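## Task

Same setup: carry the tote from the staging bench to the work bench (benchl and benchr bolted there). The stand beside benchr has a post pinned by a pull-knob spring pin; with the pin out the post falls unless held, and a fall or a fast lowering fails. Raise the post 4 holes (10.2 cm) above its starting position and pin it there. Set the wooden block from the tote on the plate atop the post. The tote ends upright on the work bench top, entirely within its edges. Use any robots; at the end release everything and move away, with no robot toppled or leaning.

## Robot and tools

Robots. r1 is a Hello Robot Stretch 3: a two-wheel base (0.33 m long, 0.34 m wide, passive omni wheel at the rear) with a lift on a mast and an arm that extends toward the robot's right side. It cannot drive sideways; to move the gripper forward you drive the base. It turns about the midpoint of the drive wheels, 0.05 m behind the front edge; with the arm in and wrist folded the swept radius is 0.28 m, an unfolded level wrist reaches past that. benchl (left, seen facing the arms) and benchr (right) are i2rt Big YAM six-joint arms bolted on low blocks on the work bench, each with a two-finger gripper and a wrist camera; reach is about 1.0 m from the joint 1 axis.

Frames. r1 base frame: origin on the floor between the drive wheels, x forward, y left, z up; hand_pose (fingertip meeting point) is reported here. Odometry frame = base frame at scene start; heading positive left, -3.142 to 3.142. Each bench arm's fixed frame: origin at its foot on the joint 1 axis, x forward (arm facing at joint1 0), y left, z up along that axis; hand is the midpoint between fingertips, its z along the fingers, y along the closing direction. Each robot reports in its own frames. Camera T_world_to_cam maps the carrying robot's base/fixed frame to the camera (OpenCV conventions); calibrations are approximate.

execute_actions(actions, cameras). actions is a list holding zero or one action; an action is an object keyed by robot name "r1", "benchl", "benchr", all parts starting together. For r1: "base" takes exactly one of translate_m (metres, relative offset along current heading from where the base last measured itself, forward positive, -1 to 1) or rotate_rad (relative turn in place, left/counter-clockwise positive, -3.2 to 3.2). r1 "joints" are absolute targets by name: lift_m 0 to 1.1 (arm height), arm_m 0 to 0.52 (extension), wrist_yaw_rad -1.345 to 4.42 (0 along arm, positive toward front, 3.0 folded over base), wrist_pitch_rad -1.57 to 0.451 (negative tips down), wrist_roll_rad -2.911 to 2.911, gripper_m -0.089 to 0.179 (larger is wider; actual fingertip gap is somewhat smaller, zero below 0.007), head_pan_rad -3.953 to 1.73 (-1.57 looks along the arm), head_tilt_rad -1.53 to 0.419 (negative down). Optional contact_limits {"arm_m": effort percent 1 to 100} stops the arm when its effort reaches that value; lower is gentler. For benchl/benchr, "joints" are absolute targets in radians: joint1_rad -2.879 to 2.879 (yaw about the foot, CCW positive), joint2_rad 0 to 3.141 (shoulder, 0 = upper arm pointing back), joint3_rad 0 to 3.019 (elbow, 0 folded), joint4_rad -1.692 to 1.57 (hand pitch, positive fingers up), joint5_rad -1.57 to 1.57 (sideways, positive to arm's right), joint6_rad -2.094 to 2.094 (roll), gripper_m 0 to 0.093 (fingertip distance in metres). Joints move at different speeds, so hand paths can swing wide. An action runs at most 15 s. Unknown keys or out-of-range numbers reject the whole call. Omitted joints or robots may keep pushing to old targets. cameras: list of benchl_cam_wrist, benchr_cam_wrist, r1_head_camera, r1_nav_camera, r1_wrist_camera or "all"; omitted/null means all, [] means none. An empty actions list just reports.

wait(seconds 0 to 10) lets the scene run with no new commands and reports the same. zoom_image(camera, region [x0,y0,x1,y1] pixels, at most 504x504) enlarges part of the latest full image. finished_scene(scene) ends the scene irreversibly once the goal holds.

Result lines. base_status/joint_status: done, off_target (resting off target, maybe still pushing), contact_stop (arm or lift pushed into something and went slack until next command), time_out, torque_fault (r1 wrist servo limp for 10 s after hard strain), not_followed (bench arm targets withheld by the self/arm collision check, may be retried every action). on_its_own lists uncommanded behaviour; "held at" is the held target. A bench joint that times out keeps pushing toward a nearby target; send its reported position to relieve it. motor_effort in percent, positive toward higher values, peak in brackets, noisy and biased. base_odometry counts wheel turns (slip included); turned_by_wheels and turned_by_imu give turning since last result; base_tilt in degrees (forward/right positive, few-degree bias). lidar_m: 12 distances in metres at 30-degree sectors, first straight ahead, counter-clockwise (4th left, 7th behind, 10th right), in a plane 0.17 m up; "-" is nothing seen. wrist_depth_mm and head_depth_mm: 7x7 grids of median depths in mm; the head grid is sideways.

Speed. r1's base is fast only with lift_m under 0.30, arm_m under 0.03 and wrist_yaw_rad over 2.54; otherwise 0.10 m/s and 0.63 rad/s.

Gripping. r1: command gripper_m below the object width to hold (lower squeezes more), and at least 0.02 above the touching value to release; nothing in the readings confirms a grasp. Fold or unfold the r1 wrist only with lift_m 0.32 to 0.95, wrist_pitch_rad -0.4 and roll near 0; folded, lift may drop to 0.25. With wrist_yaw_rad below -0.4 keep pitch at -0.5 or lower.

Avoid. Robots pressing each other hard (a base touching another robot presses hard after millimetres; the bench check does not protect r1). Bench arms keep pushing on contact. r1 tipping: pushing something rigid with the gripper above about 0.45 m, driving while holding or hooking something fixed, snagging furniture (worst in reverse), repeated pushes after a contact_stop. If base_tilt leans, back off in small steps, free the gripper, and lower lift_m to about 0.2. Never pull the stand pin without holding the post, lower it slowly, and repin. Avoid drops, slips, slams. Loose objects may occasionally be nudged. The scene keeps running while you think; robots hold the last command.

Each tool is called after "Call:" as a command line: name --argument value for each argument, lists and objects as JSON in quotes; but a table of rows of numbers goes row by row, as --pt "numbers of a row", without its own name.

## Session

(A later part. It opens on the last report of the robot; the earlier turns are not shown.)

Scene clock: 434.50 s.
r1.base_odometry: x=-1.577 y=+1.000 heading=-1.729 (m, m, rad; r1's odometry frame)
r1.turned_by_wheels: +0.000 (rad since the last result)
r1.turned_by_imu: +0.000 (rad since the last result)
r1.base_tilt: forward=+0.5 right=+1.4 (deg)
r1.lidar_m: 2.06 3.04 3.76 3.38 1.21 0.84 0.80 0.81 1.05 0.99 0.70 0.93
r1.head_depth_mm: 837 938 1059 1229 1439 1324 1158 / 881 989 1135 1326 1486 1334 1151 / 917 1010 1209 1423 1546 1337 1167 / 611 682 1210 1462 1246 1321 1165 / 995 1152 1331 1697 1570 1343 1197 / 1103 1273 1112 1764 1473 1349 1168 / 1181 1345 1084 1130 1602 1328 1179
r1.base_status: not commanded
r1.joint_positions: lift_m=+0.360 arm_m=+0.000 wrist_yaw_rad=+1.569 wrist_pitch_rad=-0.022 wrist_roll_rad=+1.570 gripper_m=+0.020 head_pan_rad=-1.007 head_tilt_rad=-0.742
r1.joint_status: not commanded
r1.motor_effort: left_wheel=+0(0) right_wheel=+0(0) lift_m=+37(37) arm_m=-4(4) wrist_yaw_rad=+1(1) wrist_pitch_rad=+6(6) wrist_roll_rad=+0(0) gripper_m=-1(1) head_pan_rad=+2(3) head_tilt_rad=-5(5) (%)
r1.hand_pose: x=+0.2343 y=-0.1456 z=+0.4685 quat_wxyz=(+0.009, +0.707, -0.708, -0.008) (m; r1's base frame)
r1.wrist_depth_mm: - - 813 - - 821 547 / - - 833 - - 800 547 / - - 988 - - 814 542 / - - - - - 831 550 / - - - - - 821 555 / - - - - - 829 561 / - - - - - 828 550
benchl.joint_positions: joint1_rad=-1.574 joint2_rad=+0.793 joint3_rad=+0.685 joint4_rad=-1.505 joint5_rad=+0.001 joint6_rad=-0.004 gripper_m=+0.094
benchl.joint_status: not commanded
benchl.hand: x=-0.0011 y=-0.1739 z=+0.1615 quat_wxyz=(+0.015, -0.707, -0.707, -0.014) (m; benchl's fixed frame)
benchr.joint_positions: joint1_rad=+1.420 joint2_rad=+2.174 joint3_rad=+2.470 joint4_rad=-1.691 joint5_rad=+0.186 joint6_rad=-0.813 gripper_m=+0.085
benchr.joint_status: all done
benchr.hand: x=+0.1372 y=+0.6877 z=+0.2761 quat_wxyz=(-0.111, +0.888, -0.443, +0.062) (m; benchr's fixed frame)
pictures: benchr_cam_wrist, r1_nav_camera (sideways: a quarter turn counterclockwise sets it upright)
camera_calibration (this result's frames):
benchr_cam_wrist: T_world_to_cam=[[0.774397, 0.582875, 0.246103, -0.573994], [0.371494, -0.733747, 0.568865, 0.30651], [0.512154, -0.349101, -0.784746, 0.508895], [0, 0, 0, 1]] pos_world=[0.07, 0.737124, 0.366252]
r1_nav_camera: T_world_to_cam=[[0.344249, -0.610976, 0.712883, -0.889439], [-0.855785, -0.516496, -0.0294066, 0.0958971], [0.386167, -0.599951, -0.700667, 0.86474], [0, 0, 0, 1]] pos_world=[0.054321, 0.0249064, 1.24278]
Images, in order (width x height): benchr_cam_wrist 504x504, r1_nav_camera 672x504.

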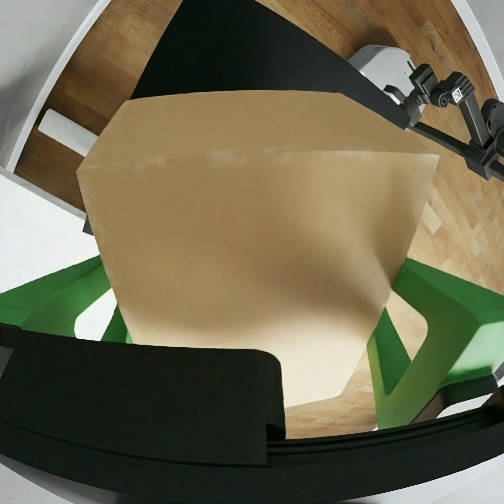

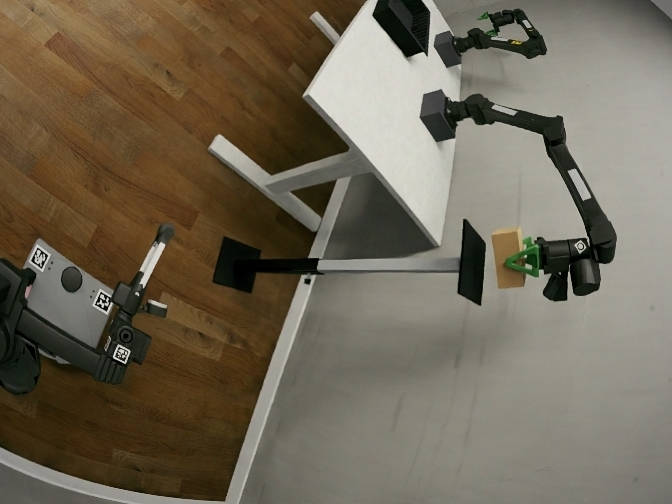

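Call:
execute_actions --actions '[]'

Scene clock: 436.33 s.
r1.base_odometry: x=-1.577 y=+1.000 heading=-1.729 (m, m, rad; r1's odometry frame)
r1.turned_by_wheels: +0.000 (rad since the last result)
r1.turned_by_imu: +0.000 (rad since the last result)
r1.base_tilt: forward=+0.6 right=+1.3 (deg)
r1.lidar_m: 2.06 3.05 3.75 3.37 1.21 0.84 0.80 0.81 1.05 0.99 0.70 0.93
r1.head_depth_mm: 839 938 1066 1228 1447 1318 1160 / 880 992 1133 1316 1494 1325 1160 / 920 1006 1209 1431 1555 1326 1152 / 613 682 1209 1468 1248 1324 1162 / 997 1152 1330 1710 1588 1346 1188 / 1099 1273 1113 1750 1471 1348 1177 / 1181 1336 1086 1123 1595 1328 1183
r1.base_status: not commanded
r1.joint_positions: lift_m=+0.360 arm_m=+0.000 wrist_yaw_rad=+1.569 wrist_pitch_rad=-0.022 wrist_roll_rad=+1.570 gripper_m=+0.020 head_pan_rad=-1.007 head_tilt_rad=-0.742
r1.joint_status: not commanded
r1.motor_effort: left_wheel=+0(0) right_wheel=+0(0) lift_m=+37(37) arm_m=-4(4) wrist_yaw_rad=+0(1) wrist_pitch_rad=+6(6) wrist_roll_rad=+0(0) gripper_m=-1(1) head_pan_rad=+3(3) head_tilt_rad=-5(5) (%)
r1.hand_pose: x=+0.2343 y=-0.1456 z=+0.4685 quat_wxyz=(+0.009, +0.707, -0.708, -0.008) (m; r1's base frame)
r1.wrist_depth_mm: - - 825 - - 822 545 / - - 820 - - 817 550 / - - 960 - - 819 551 / - - - - - 836 546 / - - - - - 832 552 / - - - - - 821 551 / - - - - - 851 563
benchl.joint_positions: joint1_rad=-1.574 joint2_rad=+0.793 joint3_rad=+0.685 joint4_rad=-1.505 joint5_rad=+0.001 joint6_rad=-0.004 gripper_m=+0.094
benchl.joint_status: not commanded
benchl.hand: x=-0.0011 y=-0.1739 z=+0.1615 quat_wxyz=(+0.015, -0.707, -0.707, -0.014) (m; benchl's fixed frame)
benchr.joint_positions: joint1_rad=+1.420 joint2_rad=+2.174 joint3_rad=+2.470 joint4_rad=-1.691 joint5_rad=+0.186 joint6_rad=-0.813 gripper_m=+0.085
benchr.joint_status: all done
benchr.hand: x=+0.1372 y=+0.6877 z=+0.2761 quat_wxyz=(-0.111, +0.888, -0.443, +0.062) (m; benchr's fixed frame)
pictures: benchl_cam_wrist, benchr_cam_wrist, r1_head_camera (sideways: a quarter turn clockwise sets it upright), r1_nav_camera (sideways: a quarter turn counterclockwise sets it upright), r1_wrist_camera
camera_calibration (this result's frames):
benchr_cam_wrist: T_world_to_cam=[[0.774397, 0.582875, 0.246103, -0.573994], [0.371494, -0.733747, 0.568865, 0.30651], [0.512154, -0.349101, -0.784746, 0.508895], [0, 0, 0, 1]] pos_world=[0.07, 0.737124, 0.366252]
r1_head_camera: T_world_to_cam=[[-0.370848, 0.603394, -0.705966, 0.939659], [0.833266, 0.55183, 0.0339331, -0.0424689], [0.410048, -0.575674, -0.707432, 0.872948], [0, 0, 0, 1]] pos_world=[0.0259076, -0.0410154, 1.28236]
r1_nav_camera: T_world_to_cam=[[0.344249, -0.610976, 0.712882, -0.889438], [-0.855785, -0.516496, -0.0294066, 0.0958971], [0.386167, -0.599951, -0.700667, 0.86474], [0, 0, 0, 1]] pos_world=[0.054321, 0.0249065, 1.24278]
r1_wrist_camera: T_world_to_cam=[[-0.0353938, 0.0358938, -0.998729, 0.481288], [-0.143879, 0.988761, 0.0406344, 0.197576], [0.988962, 0.145134, -0.0298316, -0.0382404], [0, 0, 0, 1]] pos_world=[0.0832799, -0.20708, 0.471507]
Images, in order (width x height): benchl_cam_wrist 504x504, benchr_cam_wrist 504x504, r1_head_camera 896x504, r1_nav_camera 672x504, r1_wrist_camera 644x364.

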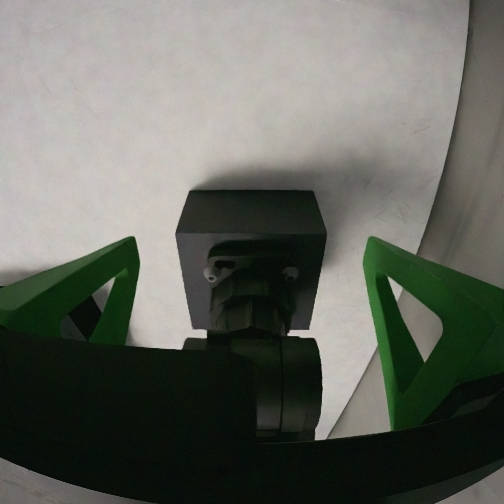

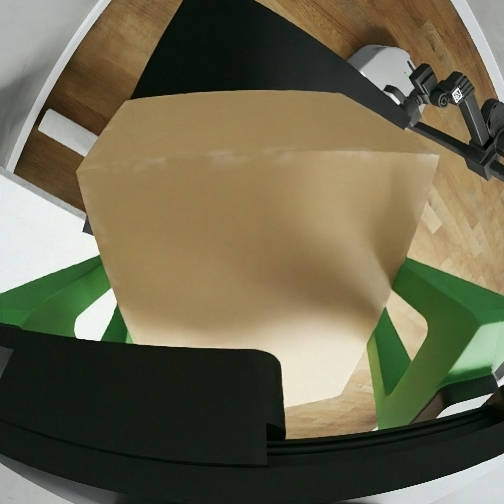

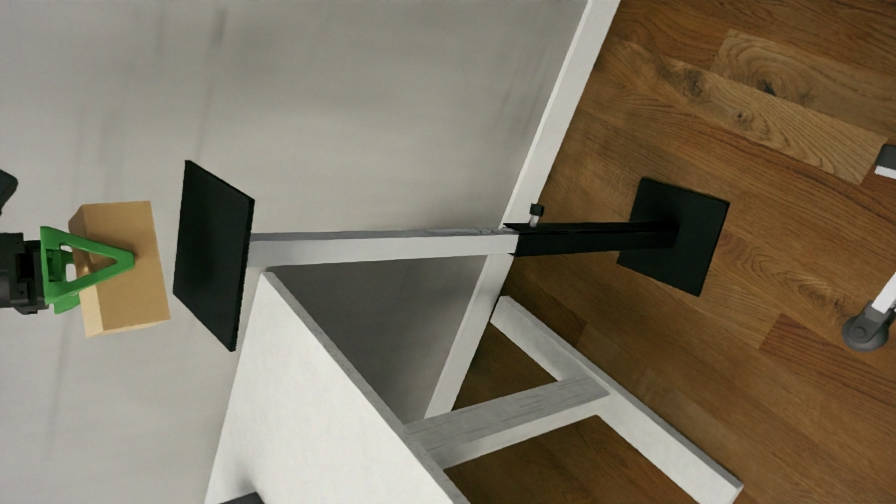

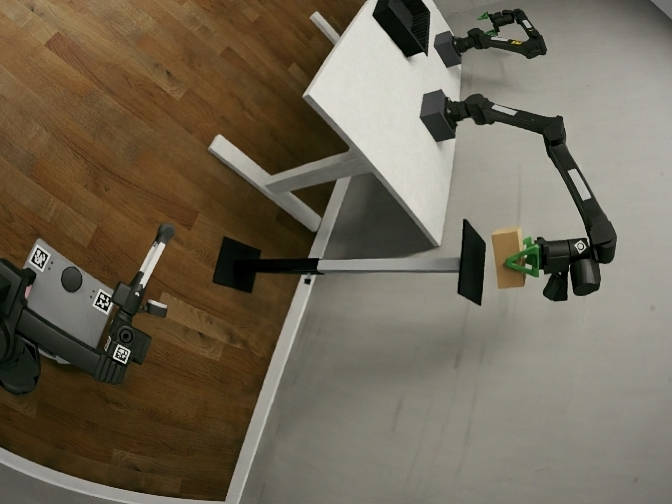

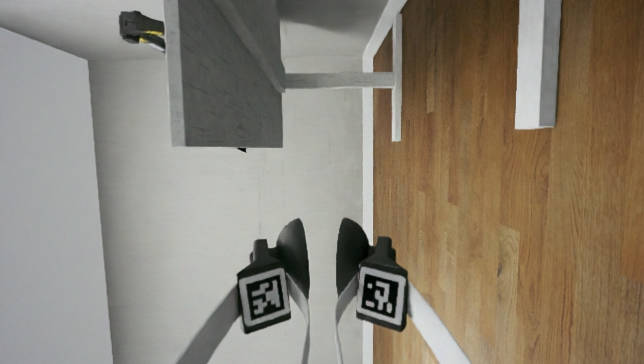

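Call:
execute_actions --actions '[{"benchr":{"joints":{"joint1_rad":1.385,"joint2_rad":2.23}}}]' --cameras '["benchr_cam_wrist","r1_head_camera"]'

Scene clock: 437.87 s.
r1.base_odometry: x=-1.577 y=+1.000 heading=-1.729 (m, m, rad; r1's odometry frame)
r1.turned_by_wheels: +0.000 (rad since the last result)
r1.turned_by_imu: +0.000 (rad since the last result)
r1.base_tilt: forward=+0.7 right=+1.3 (deg)
r1.lidar_m: 2.06 3.03 3.75 3.39 1.21 0.84 0.80 0.81 1.05 0.99 0.70 0.93
r1.head_depth_mm: 838 938 1061 1221 1440 1329 1160 / 885 985 1136 1327 1499 1329 1159 / 926 1010 1204 1421 1558 1333 1164 / 592 645 1206 1470 1247 1329 1163 / 1013 676 1321 1709 1588 1336 1194 / 1104 1269 1119 1760 1471 1349 1170 / 1179 1348 1082 1129 1595 1331 1177
r1.base_status: not commanded
r1.joint_positions: lift_m=+0.360 arm_m=+0.000 wrist_yaw_rad=+1.569 wrist_pitch_rad=-0.022 wrist_roll_rad=+1.570 gripper_m=+0.020 head_pan_rad=-1.007 head_tilt_rad=-0.742
r1.joint_status: not commanded
r1.motor_effort: left_wheel=+1(0) right_wheel=+0(0) lift_m=+37(37) arm_m=-4(4) wrist_yaw_rad=+0(1) wrist_pitch_rad=+6(6) wrist_roll_rad=+0(0) gripper_m=-2(1) head_pan_rad=+3(2) head_tilt_rad=-5(5) (%)
r1.hand_pose: x=+0.2343 y=-0.1456 z=+0.4685 quat_wxyz=(+0.009, +0.707, -0.708, -0.008) (m; r1's base frame)
r1.wrist_depth_mm: - - 815 - - 812 546 / - - 817 - - 809 550 / - - 928 - - 847 546 / - - - - - 810 545 / - - - - - 828 542 / - - - - - 851 549 / - - - - - 842 559
benchl.joint_positions: joint1_rad=-1.574 joint2_rad=+0.793 joint3_rad=+0.685 joint4_rad=-1.505 joint5_rad=+0.001 joint6_rad=-0.004 gripper_m=+0.094
benchl.joint_status: not commanded
benchl.hand: x=-0.0011 y=-0.1739 z=+0.1615 quat_wxyz=(+0.015, -0.707, -0.707, -0.014) (m; benchl's fixed frame)
benchr.joint_positions: joint1_rad=+1.387 joint2_rad=+2.247 joint3_rad=+2.470 joint4_rad=-1.691 joint5_rad=+0.186 joint6_rad=-0.813 gripper_m=+0.085
benchr.joint_status: all done
benchr.hand: x=+0.1611 y=+0.6915 z=+0.2266 quat_wxyz=(-0.076, +0.884, -0.455, +0.074) (m; benchr's fixed frame)
pictures: benchr_cam_wrist, r1_head_camera (sideways: a quarter turn clockwise sets it upright)
camera_calibration (this result's frames):
benchr_cam_wrist: T_world_to_cam=[[0.795754, 0.57318, 0.195551, -0.567795], [0.355086, -0.703143, 0.616039, 0.299375], [0.490602, -0.420778, -0.763057, 0.507252], [0, 0, 0, 1]] pos_world=[0.0966622, 0.749393, 0.313668]
r1_head_camera: T_world_to_cam=[[-0.370848, 0.603394, -0.705966, 0.939659], [0.833266, 0.55183, 0.0339331, -0.0424689], [0.410048, -0.575674, -0.707432, 0.872948], [0, 0, 0, 1]] pos_world=[0.0259076, -0.0410154, 1.28236]
Images, in order (width x height): benchr_cam_wrist 504x504, r1_head_camera 896x504.

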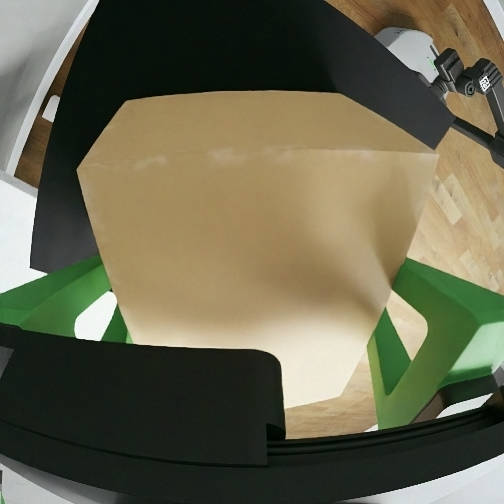

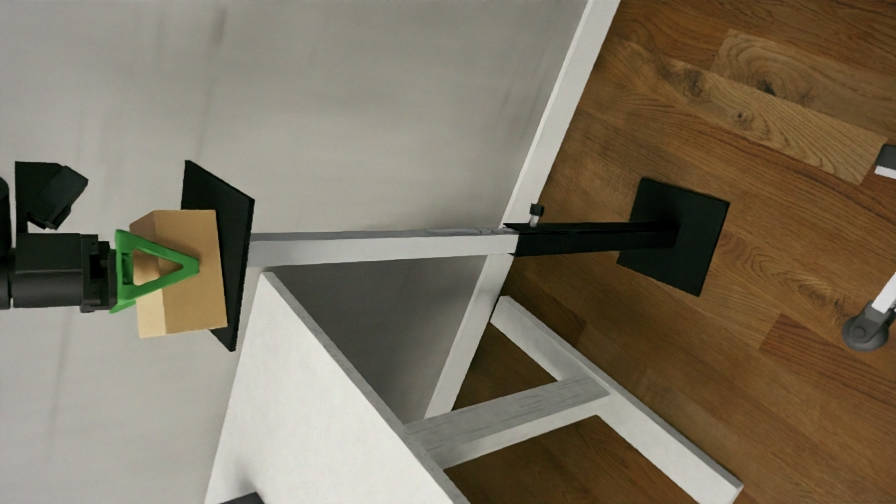

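Call:
execute_actions --actions '[{"benchr":{"joints":{"joint2_rad":2.25}}}]' --cameras '["r1_nav_camera","r1_head_camera"]'

Call:
zoom_image --camera "r1_nav_camera" --region '[400,180,640,330]'

Scene clock: 439.53 s.
r1.base_odometry: x=-1.577 y=+1.000 heading=-1.729 (m, m, rad; r1's odometry frame)
r1.turned_by_wheels: +0.000 (rad since the last result)
r1.turned_by_imu: +0.000 (rad since the last result)
r1.base_tilt: forward=+0.6 right=+1.4 (deg)
r1.lidar_m: 2.06 3.04 3.76 3.39 1.21 0.84 0.80 0.82 1.05 0.99 0.70 0.93
r1.head_depth_mm: 838 938 1061 1225 1444 1321 1151 / 880 989 1128 1322 1487 1326 1167 / 927 1013 1207 1426 1557 1339 1161 / 594 643 1206 1469 1244 1329 1162 / 1011 1113 1326 1723 1581 1344 1190 / 1104 1282 1119 1766 1466 1344 1166 / 1179 1345 1088 1124 1597 1323 1177
r1.base_status: not commanded
r1.joint_positions: lift_m=+0.360 arm_m=+0.000 wrist_yaw_rad=+1.569 wrist_pitch_rad=-0.022 wrist_roll_rad=+1.570 gripper_m=+0.020 head_pan_rad=-1.007 head_tilt_rad=-0.742
r1.joint_status: not commanded
r1.motor_effort: left_wheel=+0(0) right_wheel=+1(1) lift_m=+37(37) arm_m=-4(4) wrist_yaw_rad=+1(1) wrist_pitch_rad=+7(6) wrist_roll_rad=+0(0) gripper_m=-1(1) head_pan_rad=+2(3) head_tilt_rad=-5(6) (%)
r1.hand_pose: x=+0.2343 y=-0.1456 z=+0.4685 quat_wxyz=(+0.009, +0.707, -0.708, -0.008) (m; r1's base frame)
r1.wrist_depth_mm: - - 814 - - 820 545 / - - 823 - - 800 556 / - - 967 - - 817 547 / - - - - - 826 554 / - - - - - 811 559 / - - - - - 847 551 / - - - - - 821 556
benchl.joint_positions: joint1_rad=-1.574 joint2_rad=+0.793 joint3_rad=+0.685 joint4_rad=-1.505 joint5_rad=+0.001 joint6_rad=-0.004 gripper_m=+0.094
benchl.joint_status: not commanded
benchl.hand: x=-0.0011 y=-0.1739 z=+0.1615 quat_wxyz=(+0.015, -0.707, -0.707, -0.014) (m; benchl's fixed frame)
benchr.joint_positions: joint1_rad=+1.387 joint2_rad=+2.247 joint3_rad=+2.470 joint4_rad=-1.691 joint5_rad=+0.186 joint6_rad=-0.813 gripper_m=+0.085
benchr.joint_status: all done
benchr.hand: x=+0.1611 y=+0.6915 z=+0.2266 quat_wxyz=(-0.076, +0.884, -0.455, +0.074) (m; benchr's fixed frame)
pictures: r1_head_camera (sideways: a quarter turn clockwise sets it upright), r1_nav_camera (sideways: a quarter turn counterclockwise sets it upright)
camera_calibration (this result's frames):
r1_head_camera: T_world_to_cam=[[-0.370848, 0.603394, -0.705966, 0.939659], [0.833266, 0.551829, 0.0339331, -0.0424689], [0.410048, -0.575674, -0.707432, 0.872948], [0, 0, 0, 1]] pos_world=[0.0259076, -0.0410154, 1.28236]
r1_nav_camera: T_world_to_cam=[[0.344249, -0.610976, 0.712883, -0.889439], [-0.855785, -0.516496, -0.0294066, 0.0958971], [0.386167, -0.599951, -0.700667, 0.86474], [0, 0, 0, 1]] pos_world=[0.054321, 0.0249064, 1.24278]
Images, in order (width x height): r1_head_camera 896x504, r1_nav_camera 672x504.

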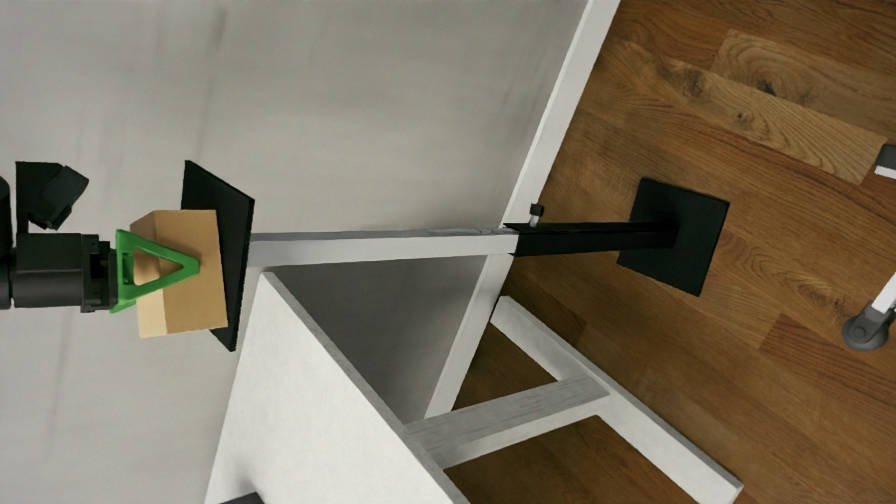

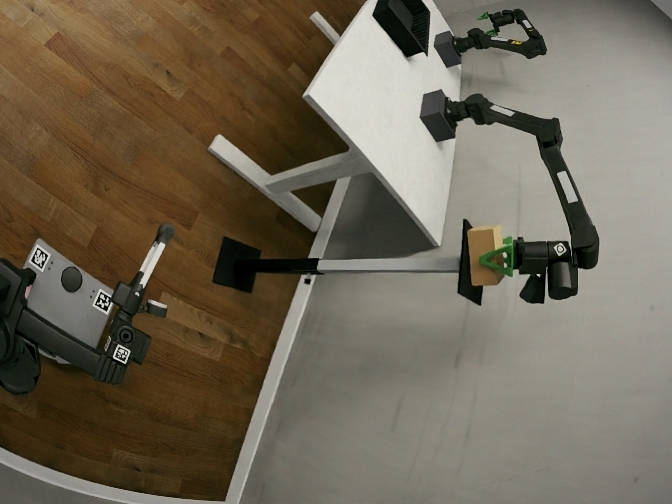

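Region (400, 180, 640, 330) of r1_nav_camera's 672x504 image, scaled by 2.100, with more detail than that image has; it fills the top 315 rows of this view, and the rest is white.

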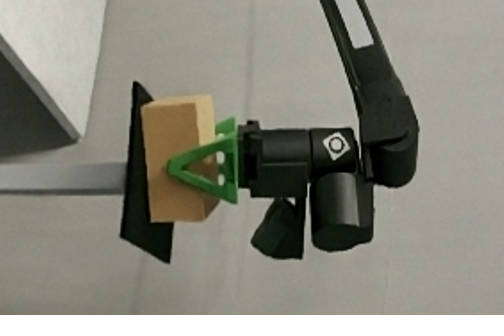

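Fine. A bit lower, then release.

Call:
execute_actions --actions '[{"benchr":{"joints":{"joint2_rad":2.268}}}]' --cameras '["r1_head_camera"]'

Scene clock: 440.23 s.
r1.base_odometry: x=-1.577 y=+1.000 heading=-1.729 (m, m, rad; r1's odometry frame)
r1.turned_by_wheels: +0.000 (rad since the last result)
r1.turned_by_imu: +0.000 (rad since the last result)
r1.base_tilt: forward=+0.8 right=+1.3 (deg)
r1.lidar_m: 2.06 3.04 3.77 3.36 1.21 0.84 0.80 0.81 1.05 0.99 0.70 0.93
r1.head_depth_mm: 843 935 1058 1226 1437 1322 1150 / 881 986 1136 1320 1485 1329 1162 / 928 1013 1210 1423 1552 1335 1162 / 595 645 1206 1467 1249 1329 1164 / 1018 1105 1328 1699 1585 1343 1190 / 1106 1272 1117 1761 1471 1349 1174 / 1187 1337 1079 1129 1597 1325 1176
r1.base_status: not commanded
r1.joint_positions: lift_m=+0.360 arm_m=+0.000 wrist_yaw_rad=+1.569 wrist_pitch_rad=-0.022 wrist_roll_rad=+1.570 gripper_m=+0.020 head_pan_rad=-1.007 head_tilt_rad=-0.742
r1.joint_status: not commanded
r1.motor_effort: left_wheel=+1(1) right_wheel=+0(0) lift_m=+37(37) arm_m=-4(3) wrist_yaw_rad=+0(1) wrist_pitch_rad=+6(7) wrist_roll_rad=+0(0) gripper_m=-1(1) head_pan_rad=+2(3) head_tilt_rad=-5(6) (%)
r1.hand_pose: x=+0.2343 y=-0.1456 z=+0.4685 quat_wxyz=(+0.009, +0.707, -0.708, -0.008) (m; r1's base frame)
r1.wrist_depth_mm: - - 813 - - 813 546 / - - 831 - - 819 540 / - - 986 - - 813 550 / - - - - - 828 566 / - - - - - 830 553 / - - - - - 841 555 / - - - - - 824 552
benchl.joint_positions: joint1_rad=-1.574 joint2_rad=+0.793 joint3_rad=+0.685 joint4_rad=-1.505 joint5_rad=+0.001 joint6_rad=-0.004 gripper_m=+0.094
benchl.joint_status: not commanded
benchl.hand: x=-0.0011 y=-0.1739 z=+0.1615 quat_wxyz=(+0.015, -0.707, -0.707, -0.014) (m; benchl's fixed frame)
benchr.joint_positions: joint1_rad=+1.387 joint2_rad=+2.249 joint3_rad=+2.470 joint4_rad=-1.691 joint5_rad=+0.187 joint6_rad=-0.813 gripper_m=+0.085
benchr.joint_status: all done
benchr.hand: x=+0.1612 y=+0.6916 z=+0.2253 quat_wxyz=(-0.075, +0.884, -0.455, +0.075) (m; benchr's fixed frame)
pictures: r1_head_camera (sideways: a quarter turn clockwise sets it upright)
camera_calibration (this result's frames):
r1_head_camera: T_world_to_cam=[[-0.370848, 0.603394, -0.705966, 0.939659], [0.833266, 0.55183, 0.0339331, -0.0424689], [0.410048, -0.575674, -0.707432, 0.872948], [0, 0, 0, 1]] pos_world=[0.0259076, -0.0410154, 1.28236]
Images, in order (width x height): r1_head_camera 896x504.

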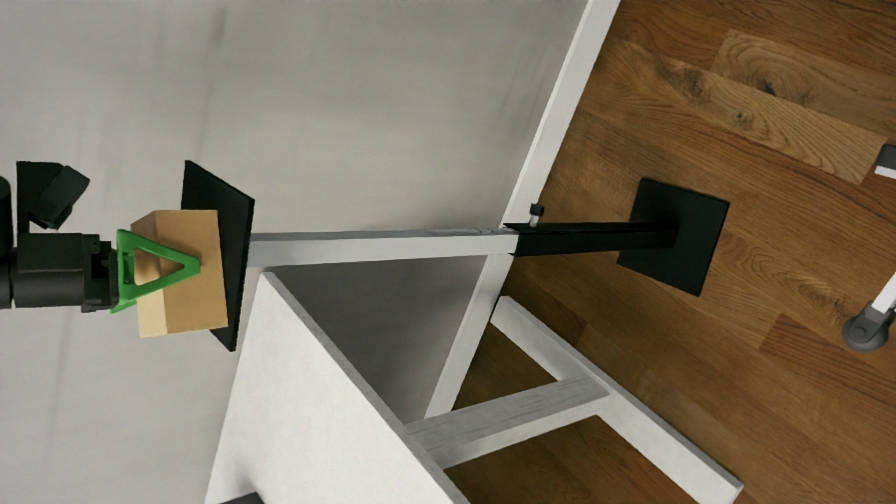

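Likely touching (barely moved). Release.

Call:
execute_actions --actions '[{"benchr":{"joints":{"joint2_rad":2.25,"gripper_m":0.093}}}]' --cameras '["r1_head_camera"]'

Call:
execute_actions --actions '[{"benchr":{"joints":{"joint2_rad":2.05}}}]' --cameras '["r1_head_camera","benchr_cam_wrist"]'

Scene clock: 441.17 s.
r1.base_odometry: x=-1.577 y=+1.000 heading=-1.729 (m, m, rad; r1's odometry frame)
r1.turned_by_wheels: +0.000 (rad since the last result)
r1.turned_by_imu: +0.000 (rad since the last result)
r1.base_tilt: forward=+0.7 right=+1.2 (deg)
r1.lidar_m: 2.06 3.05 3.74 3.38 1.21 0.84 0.80 0.81 1.05 0.99 0.70 0.93
r1.head_depth_mm: 841 934 1063 1231 1443 1323 1157 / 882 993 1127 1320 1487 1331 1159 / 927 1012 1205 1424 1554 1333 1160 / 595 644 1210 1468 1246 1332 1167 / 1015 1105 1325 1702 1576 1343 1197 / 1106 1276 1120 1769 1477 1354 1177 / 1182 1346 1081 1126 1599 1326 1184
r1.base_status: not commanded
r1.joint_positions: lift_m=+0.360 arm_m=+0.000 wrist_yaw_rad=+1.569 wrist_pitch_rad=-0.022 wrist_roll_rad=+1.570 gripper_m=+0.020 head_pan_rad=-1.007 head_tilt_rad=-0.742
r1.joint_status: not commanded
r1.motor_effort: left_wheel=+0(0) right_wheel=+0(0) lift_m=+37(37) arm_m=-4(3) wrist_yaw_rad=+0(1) wrist_pitch_rad=+6(6) wrist_roll_rad=+0(0) gripper_m=+0(0) head_pan_rad=+2(3) head_tilt_rad=-6(5) (%)
r1.hand_pose: x=+0.2343 y=-0.1456 z=+0.4685 quat_wxyz=(+0.009, +0.707, -0.708, -0.008) (m; r1's base frame)
r1.wrist_depth_mm: - - 820 - - 805 545 / - - 835 - - 816 544 / - - 965 - - 805 553 / - - - - - 820 548 / - - - - - 820 549 / - - - - - 809 550 / - - - - - 813 556
benchl.joint_positions: joint1_rad=-1.574 joint2_rad=+0.793 joint3_rad=+0.685 joint4_rad=-1.505 joint5_rad=+0.001 joint6_rad=-0.004 gripper_m=+0.094
benchl.joint_status: not commanded
benchl.hand: x=-0.0011 y=-0.1739 z=+0.1615 quat_wxyz=(+0.015, -0.707, -0.707, -0.014) (m; benchl's fixed frame)
benchr.joint_positions: joint1_rad=+1.387 joint2_rad=+2.249 joint3_rad=+2.470 joint4_rad=-1.691 joint5_rad=+0.187 joint6_rad=-0.813 gripper_m=+0.093
benchr.joint_status: all done
benchr.hand: x=+0.1612 y=+0.6916 z=+0.2253 quat_wxyz=(-0.075, +0.884, -0.455, +0.075) (m; benchr's fixed frame)
pictures: r1_head_camera (sideways: a quarter turn clockwise sets it upright)
camera_calibration (this result's frames):
r1_head_camera: T_world_to_cam=[[-0.370848, 0.603394, -0.705966, 0.939659], [0.833266, 0.551829, 0.0339331, -0.0424689], [0.410048, -0.575674, -0.707432, 0.872948], [0, 0, 0, 1]] pos_world=[0.0259076, -0.0410154, 1.28236]
Images, in order (width x height): r1_head_camera 896x504.

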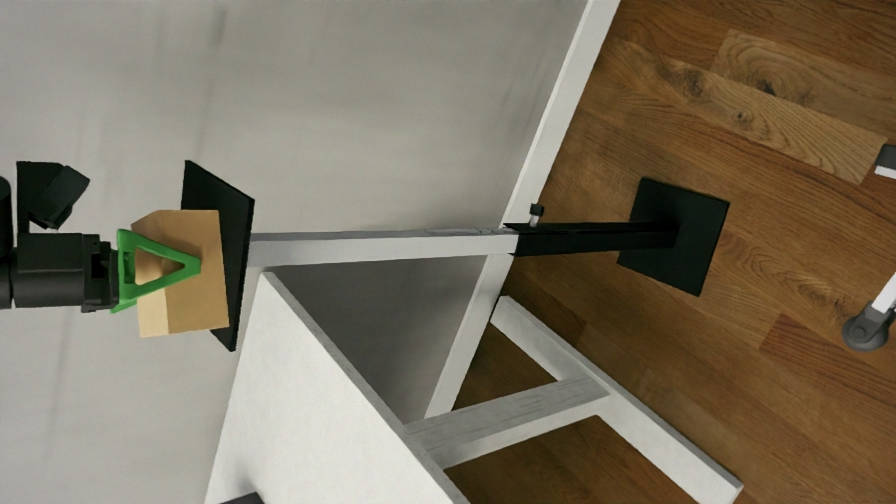

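Scene clock: 442.47 s.
r1.base_odometry: x=-1.577 y=+1.000 heading=-1.729 (m, m, rad; r1's odometry frame)
r1.turned_by_wheels: +0.000 (rad since the last result)
r1.turned_by_imu: +0.000 (rad since the last result)
r1.base_tilt: forward=+0.7 right=+1.1 (deg)
r1.lidar_m: 2.06 3.03 3.75 3.37 1.21 0.84 0.80 0.82 1.05 0.99 0.69 0.93
r1.head_depth_mm: 839 938 1061 1219 1438 1322 1160 / 882 992 1129 1319 1484 1336 1162 / 927 1011 1205 1426 1564 1334 1162 / 979 648 1210 1464 1248 1331 1169 / 1039 1113 1329 1709 1569 1344 1195 / 1109 1275 1120 1762 1469 1356 1175 / 1185 1345 1084 1127 1593 1329 1176
r1.base_status: not commanded
r1.joint_positions: lift_m=+0.360 arm_m=+0.000 wrist_yaw_rad=+1.569 wrist_pitch_rad=-0.022 wrist_roll_rad=+1.570 gripper_m=+0.020 head_pan_rad=-1.007 head_tilt_rad=-0.742
r1.joint_status: not commanded
r1.motor_effort: left_wheel=-1(0) right_wheel=+0(0) lift_m=+37(37) arm_m=-3(3) wrist_yaw_rad=+0(0) wrist_pitch_rad=+6(6) wrist_roll_rad=+0(0) gripper_m=-1(1) head_pan_rad=+2(3) head_tilt_rad=-5(5) (%)
r1.hand_pose: x=+0.2343 y=-0.1456 z=+0.4685 quat_wxyz=(+0.009, +0.707, -0.708, -0.008) (m; r1's base frame)
r1.wrist_depth_mm: - - 809 - - 798 546 / - - 828 - - 815 548 / - - 963 - - 835 539 / - - - - - 829 558 / - - - - - 852 553 / - - - - - 826 549 / - - - - - 806 552
benchl.joint_positions: joint1_rad=-1.574 joint2_rad=+0.793 joint3_rad=+0.685 joint4_rad=-1.505 joint5_rad=+0.001 joint6_rad=-0.004 gripper_m=+0.094
benchl.joint_status: not commanded
benchl.hand: x=-0.0011 y=-0.1739 z=+0.1615 quat_wxyz=(+0.015, -0.707, -0.707, -0.014) (m; benchl's fixed frame)
benchr.joint_positions: joint1_rad=+1.387 joint2_rad=+2.033 joint3_rad=+2.489 joint4_rad=-1.691 joint5_rad=+0.187 joint6_rad=-0.813 gripper_m=+0.093
benchr.joint_status: all done
benchr.hand: x=+0.1548 y=+0.6574 z=+0.3776 quat_wxyz=(-0.185, +0.868, -0.459, +0.041) (m; benchr's fixed frame)
pictures: benchr_cam_wrist, r1_head_camera (sideways: a quarter turn clockwise sets it upright)
camera_calibration (this result's frames):
benchr_cam_wrist: T_world_to_cam=[[0.784061, 0.510383, 0.353209, -0.589227], [0.332092, -0.825717, 0.455966, 0.32914], [0.524368, -0.240208, -0.816908, 0.507619], [0, 0, 0, 1]] pos_world=[0.0865057, 0.694442, 0.472721]
r1_head_camera: T_world_to_cam=[[-0.370848, 0.603394, -0.705966, 0.939659], [0.833266, 0.55183, 0.0339331, -0.0424689], [0.410048, -0.575674, -0.707432, 0.872948], [0, 0, 0, 1]] pos_world=[0.0259076, -0.0410154, 1.28236]
Images, in order (width x height): benchr_cam_wrist 504x504, r1_head_camera 896x504.

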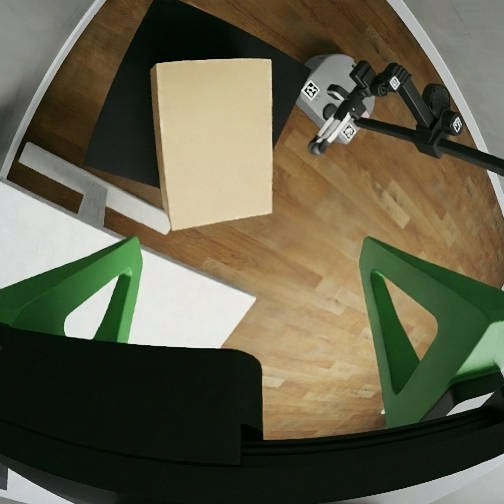

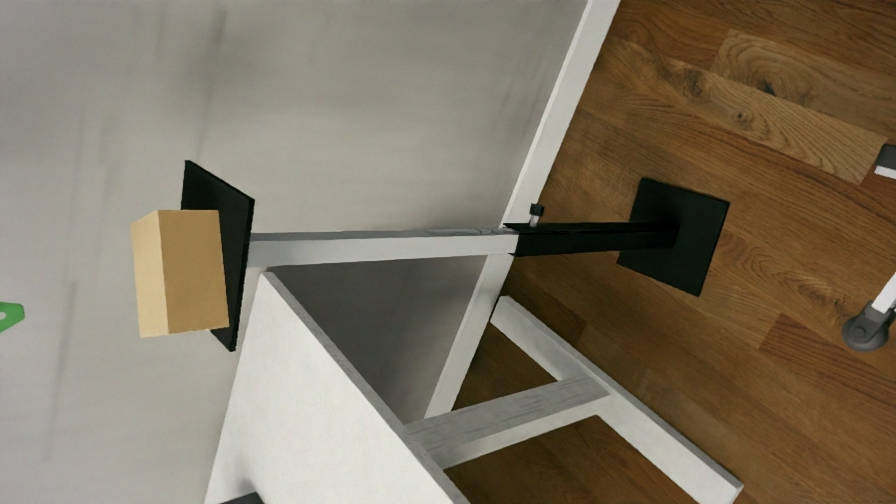

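Call:
execute_actions --actions '[{"benchr":{"joints":{"joint1_rad":-0.6,"joint2_rad":1.7,"joint3_rad":1.9,"joint4_rad":-1.6,"joint5_rad":0,"joint6_rad":0}},"r1":{"joints":{"head_pan_rad":-0.6,"head_tilt_rad":-0.45}}}]' --cameras '["r1_head_camera","benchr_cam_wrist"]'

Scene clock: 445.23 s.
r1.base_odometry: x=-1.577 y=+1.000 heading=-1.729 (m, m, rad; r1's odometry frame)
r1.turned_by_wheels: +0.000 (rad since the last result)
r1.turned_by_imu: +0.000 (rad since the last result)
r1.base_tilt: forward=+0.8 right=+1.4 (deg)
r1.lidar_m: 2.07 3.04 3.76 3.39 1.21 0.84 0.80 0.81 1.05 0.99 0.70 0.93
r1.head_depth_mm: 1008 1072 1120 714 1310 1344 1027 / 1112 1187 1279 1273 1507 1563 1337 / 1233 1334 1452 1291 1621 1539 1336 / 1401 1512 1634 1290 1012 1485 1335 / 1580 1634 1806 1299 939 1637 1307 / 1805 1600 1773 1310 941 1597 1346 / 2133 2558 2599 1256 1080 1652 1351
r1.base_status: not commanded
r1.joint_positions: lift_m=+0.360 arm_m=+0.000 wrist_yaw_rad=+1.569 wrist_pitch_rad=-0.022 wrist_roll_rad=+1.570 gripper_m=+0.020 head_pan_rad=-0.607 head_tilt_rad=-0.458
r1.joint_status: all done
r1.motor_effort: left_wheel=+0(0) right_wheel=+0(0) lift_m=+37(37) arm_m=-4(4) wrist_yaw_rad=+1(1) wrist_pitch_rad=+6(6) wrist_roll_rad=+0(0) gripper_m=-1(1) head_pan_rad=+3(20) head_tilt_rad=+5(32) (%)
r1.hand_pose: x=+0.2343 y=-0.1456 z=+0.4685 quat_wxyz=(+0.009, +0.707, -0.708, -0.008) (m; r1's base frame)
r1.wrist_depth_mm: - - 817 - - 798 553 / - - 837 - - 817 557 / - - 914 - - 810 549 / - - - - - 825 549 / - - - - - 827 544 / - - - - - 822 547 / - - - - - 818 554
benchl.joint_positions: joint1_rad=-1.574 joint2_rad=+0.793 joint3_rad=+0.685 joint4_rad=-1.505 joint5_rad=+0.001 joint6_rad=-0.004 gripper_m=+0.094
benchl.joint_status: not commanded
benchl.hand: x=-0.0011 y=-0.1739 z=+0.1615 quat_wxyz=(+0.015, -0.707, -0.707, -0.014) (m; benchl's fixed frame)
benchr.joint_positions: joint1_rad=-0.607 joint2_rad=+1.723 joint3_rad=+1.898 joint4_rad=-1.603 joint5_rad=+0.001 joint6_rad=-0.010 gripper_m=+0.093
benchr.joint_status: all done
benchr.hand: x=+0.4575 y=-0.3185 z=+0.3178 quat_wxyz=(-0.068, -0.293, -0.953, +0.022) (m; benchr's fixed frame)
pictures: benchr_cam_wrist, r1_head_camera (sideways: a quarter turn clockwise sets it upright)
camera_calibration (this result's frames):
benchr_cam_wrist: T_world_to_cam=[[-0.562754, -0.826615, -0.00388414, -0.00353955], [-0.736958, 0.499576, 0.45532, 0.361529], [-0.374434, 0.259095, -0.89032, 0.659187], [0, 0, 0, 1]] pos_world=[0.511262, -0.354329, 0.422262]
r1_head_camera: T_world_to_cam=[[-0.391238, 0.283022, -0.875689, 1.16104], [0.545904, 0.83742, 0.0267559, -0.0313834], [0.740893, -0.467574, -0.482133, 0.577836], [0, 0, 0, 1]] pos_world=[0.0432595, -0.0321364, 1.29614]
Images, in order (width x height): benchr_cam_wrist 504x504, r1_head_camera 896x504.

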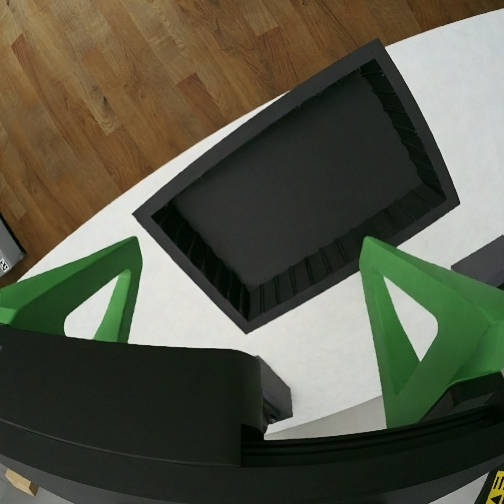

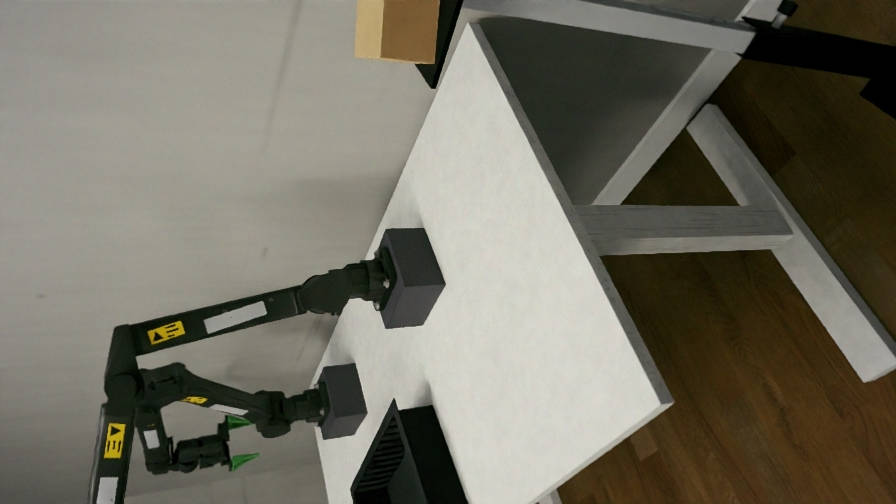

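Call:
execute_actions --actions '[{"benchr":{"joints":{"joint1_rad":-0.85,"joint2_rad":1.9,"joint3_rad":1.75,"joint4_rad":-1.42,"gripper_m":0.0}}}]' --cameras '["benchr_cam_wrist"]'

Scene clock: 450.07 s.
r1.base_odometry: x=-1.577 y=+1.000 heading=-1.729 (m, m, rad; r1's odometry frame)
r1.turned_by_wheels: +0.000 (rad since the last result)
r1.turned_by_imu: +0.000 (rad since the last result)
r1.base_tilt: forward=+0.7 right=+1.4 (deg)
r1.lidar_m: 2.07 3.04 3.75 3.37 1.21 0.84 0.80 0.82 1.05 0.99 0.69 0.93
r1.head_depth_mm: 1008 1070 1118 715 1315 1335 1027 / 1107 1187 1266 1271 1509 1566 1334 / 1238 1334 1449 1284 1624 1538 1339 / 1389 1518 1620 1294 1013 1504 1335 / 1606 1685 1768 1303 939 1639 1310 / 1881 1530 1766 1319 939 1598 1351 / 2257 2327 2613 1254 1078 1643 1355
r1.base_status: not commanded
r1.joint_positions: lift_m=+0.360 arm_m=+0.000 wrist_yaw_rad=+1.569 wrist_pitch_rad=-0.022 wrist_roll_rad=+1.570 gripper_m=+0.020 head_pan_rad=-0.607 head_tilt_rad=-0.458
r1.joint_status: not commanded
r1.motor_effort: left_wheel=+0(0) right_wheel=+1(0) lift_m=+37(37) arm_m=-3(4) wrist_yaw_rad=+0(0) wrist_pitch_rad=+6(6) wrist_roll_rad=+0(0) gripper_m=-1(1) head_pan_rad=+2(3) head_tilt_rad=+5(5) (%)
r1.hand_pose: x=+0.2343 y=-0.1456 z=+0.4685 quat_wxyz=(+0.009, +0.707, -0.708, -0.008) (m; r1's base frame)
r1.wrist_depth_mm: - - 822 - - 831 536 / - - 844 - - 805 543 / - - 979 - - 820 545 / - - - - - 811 550 / - - - - - 822 547 / - - - - - 814 552 / - - - - - 823 554
benchl.joint_positions: joint1_rad=-1.574 joint2_rad=+0.793 joint3_rad=+0.685 joint4_rad=-1.505 joint5_rad=+0.001 joint6_rad=-0.004 gripper_m=+0.094
benchl.joint_status: not commanded
benchl.hand: x=-0.0011 y=-0.1739 z=+0.1615 quat_wxyz=(+0.015, -0.707, -0.707, -0.014) (m; benchl's fixed frame)
benchr.joint_positions: joint1_rad=-0.853 joint2_rad=+1.927 joint3_rad=+1.733 joint4_rad=-1.429 joint5_rad=+0.001 joint6_rad=-0.009 gripper_m=+0.001
benchr.joint_status: all done
benchr.hand: x=+0.3808 y=-0.4367 z=+0.1422 quat_wxyz=(+0.024, -0.409, -0.912, -0.011) (m; benchr's fixed frame)
pictures: benchr_cam_wrist
camera_calibration (this result's frames):
benchr_cam_wrist: T_world_to_cam=[[-0.748278, -0.663359, -0.00591885, -0.00285518], [-0.523358, 0.584826, 0.619738, 0.376479], [-0.407647, 0.466834, -0.784786, 0.59316], [0, 0, 0, 1]] pos_world=[0.436697, -0.498976, 0.232168]
Images, in order (width x height): benchr_cam_wrist 504x504.

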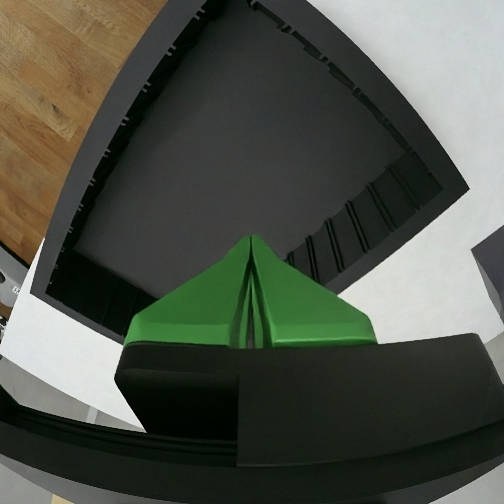

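Call:
execute_actions --actions '[{"benchr":{"joints":{"joint2_rad":1.78,"joint3_rad":1.27,"joint4_rad":-1.04}}}]' --cameras '["benchr_cam_wrist"]'

Scene clock: 452.63 s.
r1.base_odometry: x=-1.577 y=+1.000 heading=-1.729 (m, m, rad; r1's odometry frame)
r1.turned_by_wheels: +0.000 (rad since the last result)
r1.turned_by_imu: +0.000 (rad since the last result)
r1.base_tilt: forward=+0.5 right=+1.3 (deg)
r1.lidar_m: 2.06 3.04 3.76 3.37 1.21 0.84 0.80 0.82 1.05 0.99 0.70 0.93
r1.head_depth_mm: 1003 1069 1119 716 1314 1334 1031 / 1109 1188 1284 1273 1510 1564 1328 / 1235 1328 1451 1289 1626 1539 1335 / 1394 1516 1640 1290 1014 1491 1337 / 1576 1636 1826 1303 939 1636 1312 / 1855 1562 1767 1307 938 1597 1355 / 2264 1811 2598 1253 1075 1656 1362
r1.base_status: not commanded
r1.joint_positions: lift_m=+0.360 arm_m=+0.000 wrist_yaw_rad=+1.569 wrist_pitch_rad=-0.022 wrist_roll_rad=+1.570 gripper_m=+0.020 head_pan_rad=-0.607 head_tilt_rad=-0.458
r1.joint_status: not commanded
r1.motor_effort: left_wheel=+0(0) right_wheel=+0(0) lift_m=+37(37) arm_m=-3(4) wrist_yaw_rad=+0(0) wrist_pitch_rad=+6(6) wrist_roll_rad=+0(0) gripper_m=-1(0) head_pan_rad=+3(3) head_tilt_rad=+5(5) (%)
r1.hand_pose: x=+0.2343 y=-0.1456 z=+0.4685 quat_wxyz=(+0.009, +0.707, -0.708, -0.008) (m; r1's base frame)
r1.wrist_depth_mm: - - 807 - - 810 533 / - - 834 - - 829 545 / - - 934 - - 841 553 / - - - - - 828 543 / - - - - - 851 554 / - - - - - 836 548 / - - - - - 818 553
benchl.joint_positions: joint1_rad=-1.574 joint2_rad=+0.793 joint3_rad=+0.685 joint4_rad=-1.505 joint5_rad=+0.001 joint6_rad=-0.004 gripper_m=+0.094
benchl.joint_status: not commanded
benchl.hand: x=-0.0011 y=-0.1739 z=+0.1615 quat_wxyz=(+0.015, -0.707, -0.707, -0.014) (m; benchl's fixed frame)
benchr.joint_positions: joint1_rad=-0.853 joint2_rad=+1.779 joint3_rad=+1.264 joint4_rad=-1.051 joint5_rad=+0.001 joint6_rad=-0.009 gripper_m=+0.001
benchr.joint_status: all done
benchr.hand: x=+0.3286 y=-0.3769 z=+0.0529 quat_wxyz=(-0.002, -0.410, -0.912, +0.001) (m; benchr's fixed frame)
pictures: benchr_cam_wrist
camera_calibration (this result's frames):
benchr_cam_wrist: T_world_to_cam=[[-0.748063, -0.663605, -0.00550292, -0.00300517], [-0.545835, 0.610546, 0.573844, 0.389019], [-0.377446, 0.432275, -0.818946, 0.452723], [0, 0, 0, 1]] pos_world=[0.380971, -0.435209, 0.147503]
Images, in order (width x height): benchr_cam_wrist 504x504.

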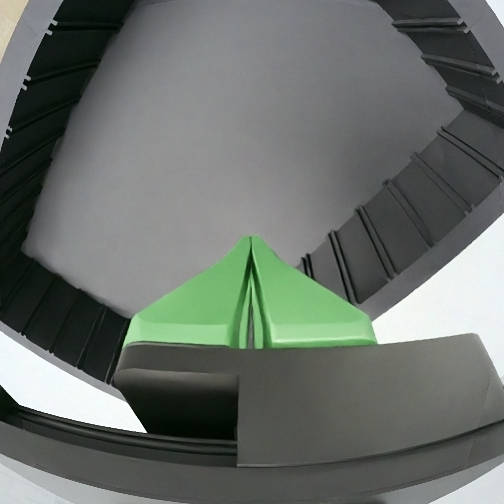

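Call:
execute_actions --actions '[{"benchr":{"joints":{"joint1_rad":-0.92,"joint2_rad":1.75,"joint3_rad":1.07,"joint4_rad":-0.88}}}]' --cameras '["benchr_cam_wrist"]'

Scene clock: 454.17 s.
r1.base_odometry: x=-1.577 y=+1.000 heading=-1.729 (m, m, rad; r1's odometry frame)
r1.turned_by_wheels: +0.000 (rad since the last result)
r1.turned_by_imu: +0.000 (rad since the last result)
r1.base_tilt: forward=+0.7 right=+1.3 (deg)
r1.lidar_m: 2.06 3.04 3.76 3.37 1.21 0.84 0.79 0.81 1.05 0.99 0.70 0.93
r1.head_depth_mm: 1009 1069 1120 716 1317 1340 1032 / 1108 1185 1268 1269 1500 1571 1335 / 1231 1330 1445 1275 1622 1531 1345 / 1388 1525 1624 1288 1014 1495 1338 / 1582 1619 1809 1295 935 1634 1307 / 1858 1519 1767 1311 941 1602 1352 / 2257 1800 1605 1258 1074 1655 1350
r1.base_status: not commanded
r1.joint_positions: lift_m=+0.360 arm_m=+0.000 wrist_yaw_rad=+1.569 wrist_pitch_rad=-0.022 wrist_roll_rad=+1.570 gripper_m=+0.020 head_pan_rad=-0.607 head_tilt_rad=-0.458
r1.joint_status: not commanded
r1.motor_effort: left_wheel=-1(0) right_wheel=+1(0) lift_m=+37(37) arm_m=-4(3) wrist_yaw_rad=+1(0) wrist_pitch_rad=+6(6) wrist_roll_rad=+0(0) gripper_m=-1(1) head_pan_rad=+2(3) head_tilt_rad=+5(5) (%)
r1.hand_pose: x=+0.2343 y=-0.1456 z=+0.4685 quat_wxyz=(+0.009, +0.707, -0.708, -0.008) (m; r1's base frame)
r1.wrist_depth_mm: - - 816 - - 805 547 / - - 824 - - 796 543 / - - 967 - - 821 551 / - - - - - 815 548 / - - - - - 833 553 / - - - - - 804 555 / - - - - - 822 552
benchl.joint_positions: joint1_rad=-1.574 joint2_rad=+0.793 joint3_rad=+0.685 joint4_rad=-1.505 joint5_rad=+0.001 joint6_rad=-0.004 gripper_m=+0.094
benchl.joint_status: not commanded
benchl.hand: x=-0.0011 y=-0.1739 z=+0.1615 quat_wxyz=(+0.015, -0.707, -0.707, -0.014) (m; benchl's fixed frame)
benchr.joint_positions: joint1_rad=-0.924 joint2_rad=+1.766 joint3_rad=+1.065 joint4_rad=-0.892 joint5_rad=+0.001 joint6_rad=-0.009 gripper_m=+0.001
benchr.joint_status: all done
benchr.hand: x=+0.2699 y=-0.3581 z=-0.0033 quat_wxyz=(+0.010, -0.442, -0.897, -0.005) (m; benchr's fixed frame)
pictures: benchr_cam_wrist
camera_calibration (this result's frames):
benchr_cam_wrist: T_world_to_cam=[[-0.793316, -0.608784, -0.00569657, -0.00286594], [-0.491899, 0.635433, 0.595198, 0.372222], [-0.358727, 0.474982, -0.803559, 0.386679], [0, 0, 0, 1]] pos_world=[0.319535, -0.421933, 0.0891572]
Images, in order (width x height): benchr_cam_wrist 504x504.

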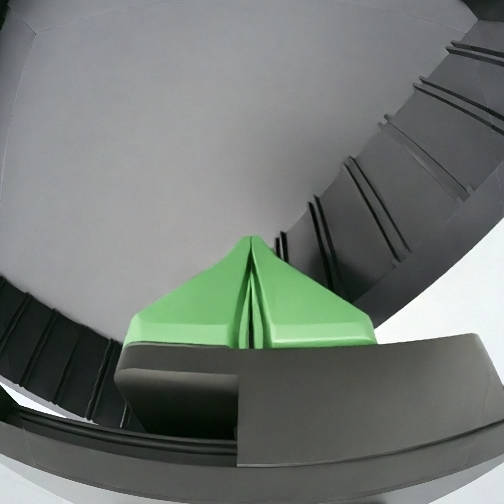

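Call:
execute_actions --actions '[{"benchr":{"joints":{"joint1_rad":-1.02,"joint4_rad":-1.12}}}]' --cameras '["benchr_cam_wrist","r1_head_camera"]'

Scene clock: 455.57 s.
r1.base_odometry: x=-1.577 y=+1.000 heading=-1.729 (m, m, rad; r1's odometry frame)
r1.turned_by_wheels: +0.000 (rad since the last result)
r1.turned_by_imu: +0.000 (rad since the last result)
r1.base_tilt: forward=+0.6 right=+1.4 (deg)
r1.lidar_m: 2.06 3.02 3.74 3.37 1.21 0.85 0.80 0.81 1.05 0.99 0.70 0.93
r1.head_depth_mm: 1003 1068 1117 718 1310 1332 1032 / 1113 1197 1275 1273 1515 1567 1328 / 1234 1331 1451 1285 1624 1541 1344 / 1401 1509 1620 1297 1013 1489 1332 / 1579 1581 1819 1296 938 1649 1310 / 1839 1473 1762 1313 938 1590 1352 / 2253 2348 1585 1256 1075 1638 1359
r1.base_status: not commanded
r1.joint_positions: lift_m=+0.360 arm_m=+0.000 wrist_yaw_rad=+1.569 wrist_pitch_rad=-0.022 wrist_roll_rad=+1.570 gripper_m=+0.020 head_pan_rad=-0.607 head_tilt_rad=-0.458
r1.joint_status: not commanded
r1.motor_effort: left_wheel=+0(0) right_wheel=+1(0) lift_m=+37(37) arm_m=-4(4) wrist_yaw_rad=+0(0) wrist_pitch_rad=+6(6) wrist_roll_rad=+0(0) gripper_m=-1(1) head_pan_rad=+3(3) head_tilt_rad=+5(5) (%)
r1.hand_pose: x=+0.2343 y=-0.1456 z=+0.4685 quat_wxyz=(+0.009, +0.707, -0.708, -0.008) (m; r1's base frame)
r1.wrist_depth_mm: - - 813 - - 804 552 / - - 815 - - 814 539 / - - 973 - - 810 553 / - - - - - 823 549 / - - - - - 795 550 / - - - - - 839 547 / - - - - - 809 549
benchl.joint_positions: joint1_rad=-1.574 joint2_rad=+0.793 joint3_rad=+0.685 joint4_rad=-1.505 joint5_rad=+0.001 joint6_rad=-0.004 gripper_m=+0.094
benchl.joint_status: not commanded
benchl.hand: x=-0.0011 y=-0.1739 z=+0.1615 quat_wxyz=(+0.015, -0.707, -0.707, -0.014) (m; benchl's fixed frame)
benchr.joint_positions: joint1_rad=-1.022 joint2_rad=+1.766 joint3_rad=+1.065 joint4_rad=-1.104 joint5_rad=-0.003 joint6_rad=-0.008 gripper_m=+0.001
benchr.joint_status: all done
benchr.hand: x=+0.2069 y=-0.3386 z=+0.0034 quat_wxyz=(+0.101, -0.482, -0.868, -0.059) (m; benchr's fixed frame)
pictures: benchr_cam_wrist, r1_head_camera (sideways: a quarter turn clockwise sets it upright)
camera_calibration (this result's frames):
benchr_cam_wrist: T_world_to_cam=[[-0.850798, -0.525391, -0.0103531, -0.000842326], [-0.353538, 0.557708, 0.750981, 0.269384], [-0.388784, 0.642593, -0.660243, 0.422673], [0, 0, 0, 1]] pos_world=[0.258849, -0.422287, 0.0767563]
r1_head_camera: T_world_to_cam=[[-0.391238, 0.283006, -0.875694, 1.16104], [0.545881, 0.837435, 0.0267556, -0.0313828], [0.74091, -0.467557, -0.482124, 0.577824], [0, 0, 0, 1]] pos_world=[0.0432604, -0.0321354, 1.29614]
Images, in order (width x height): benchr_cam_wrist 504x504, r1_head_camera 896x504.

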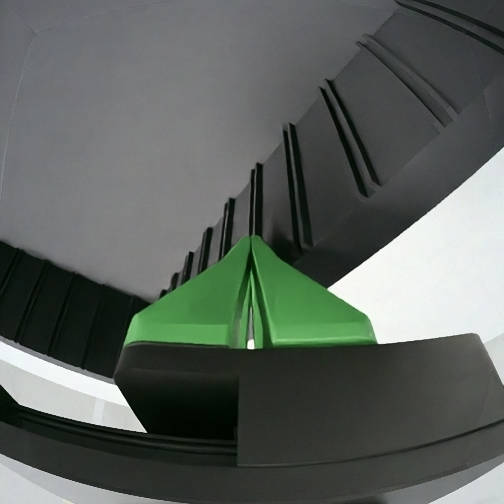

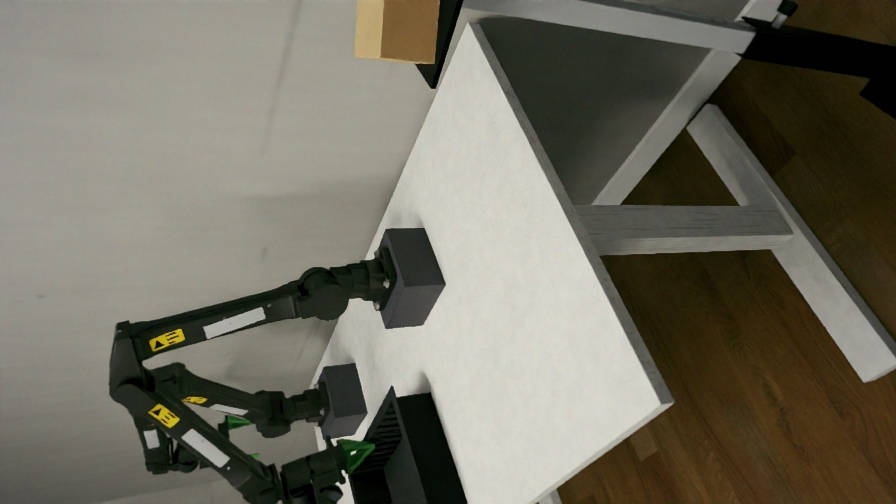

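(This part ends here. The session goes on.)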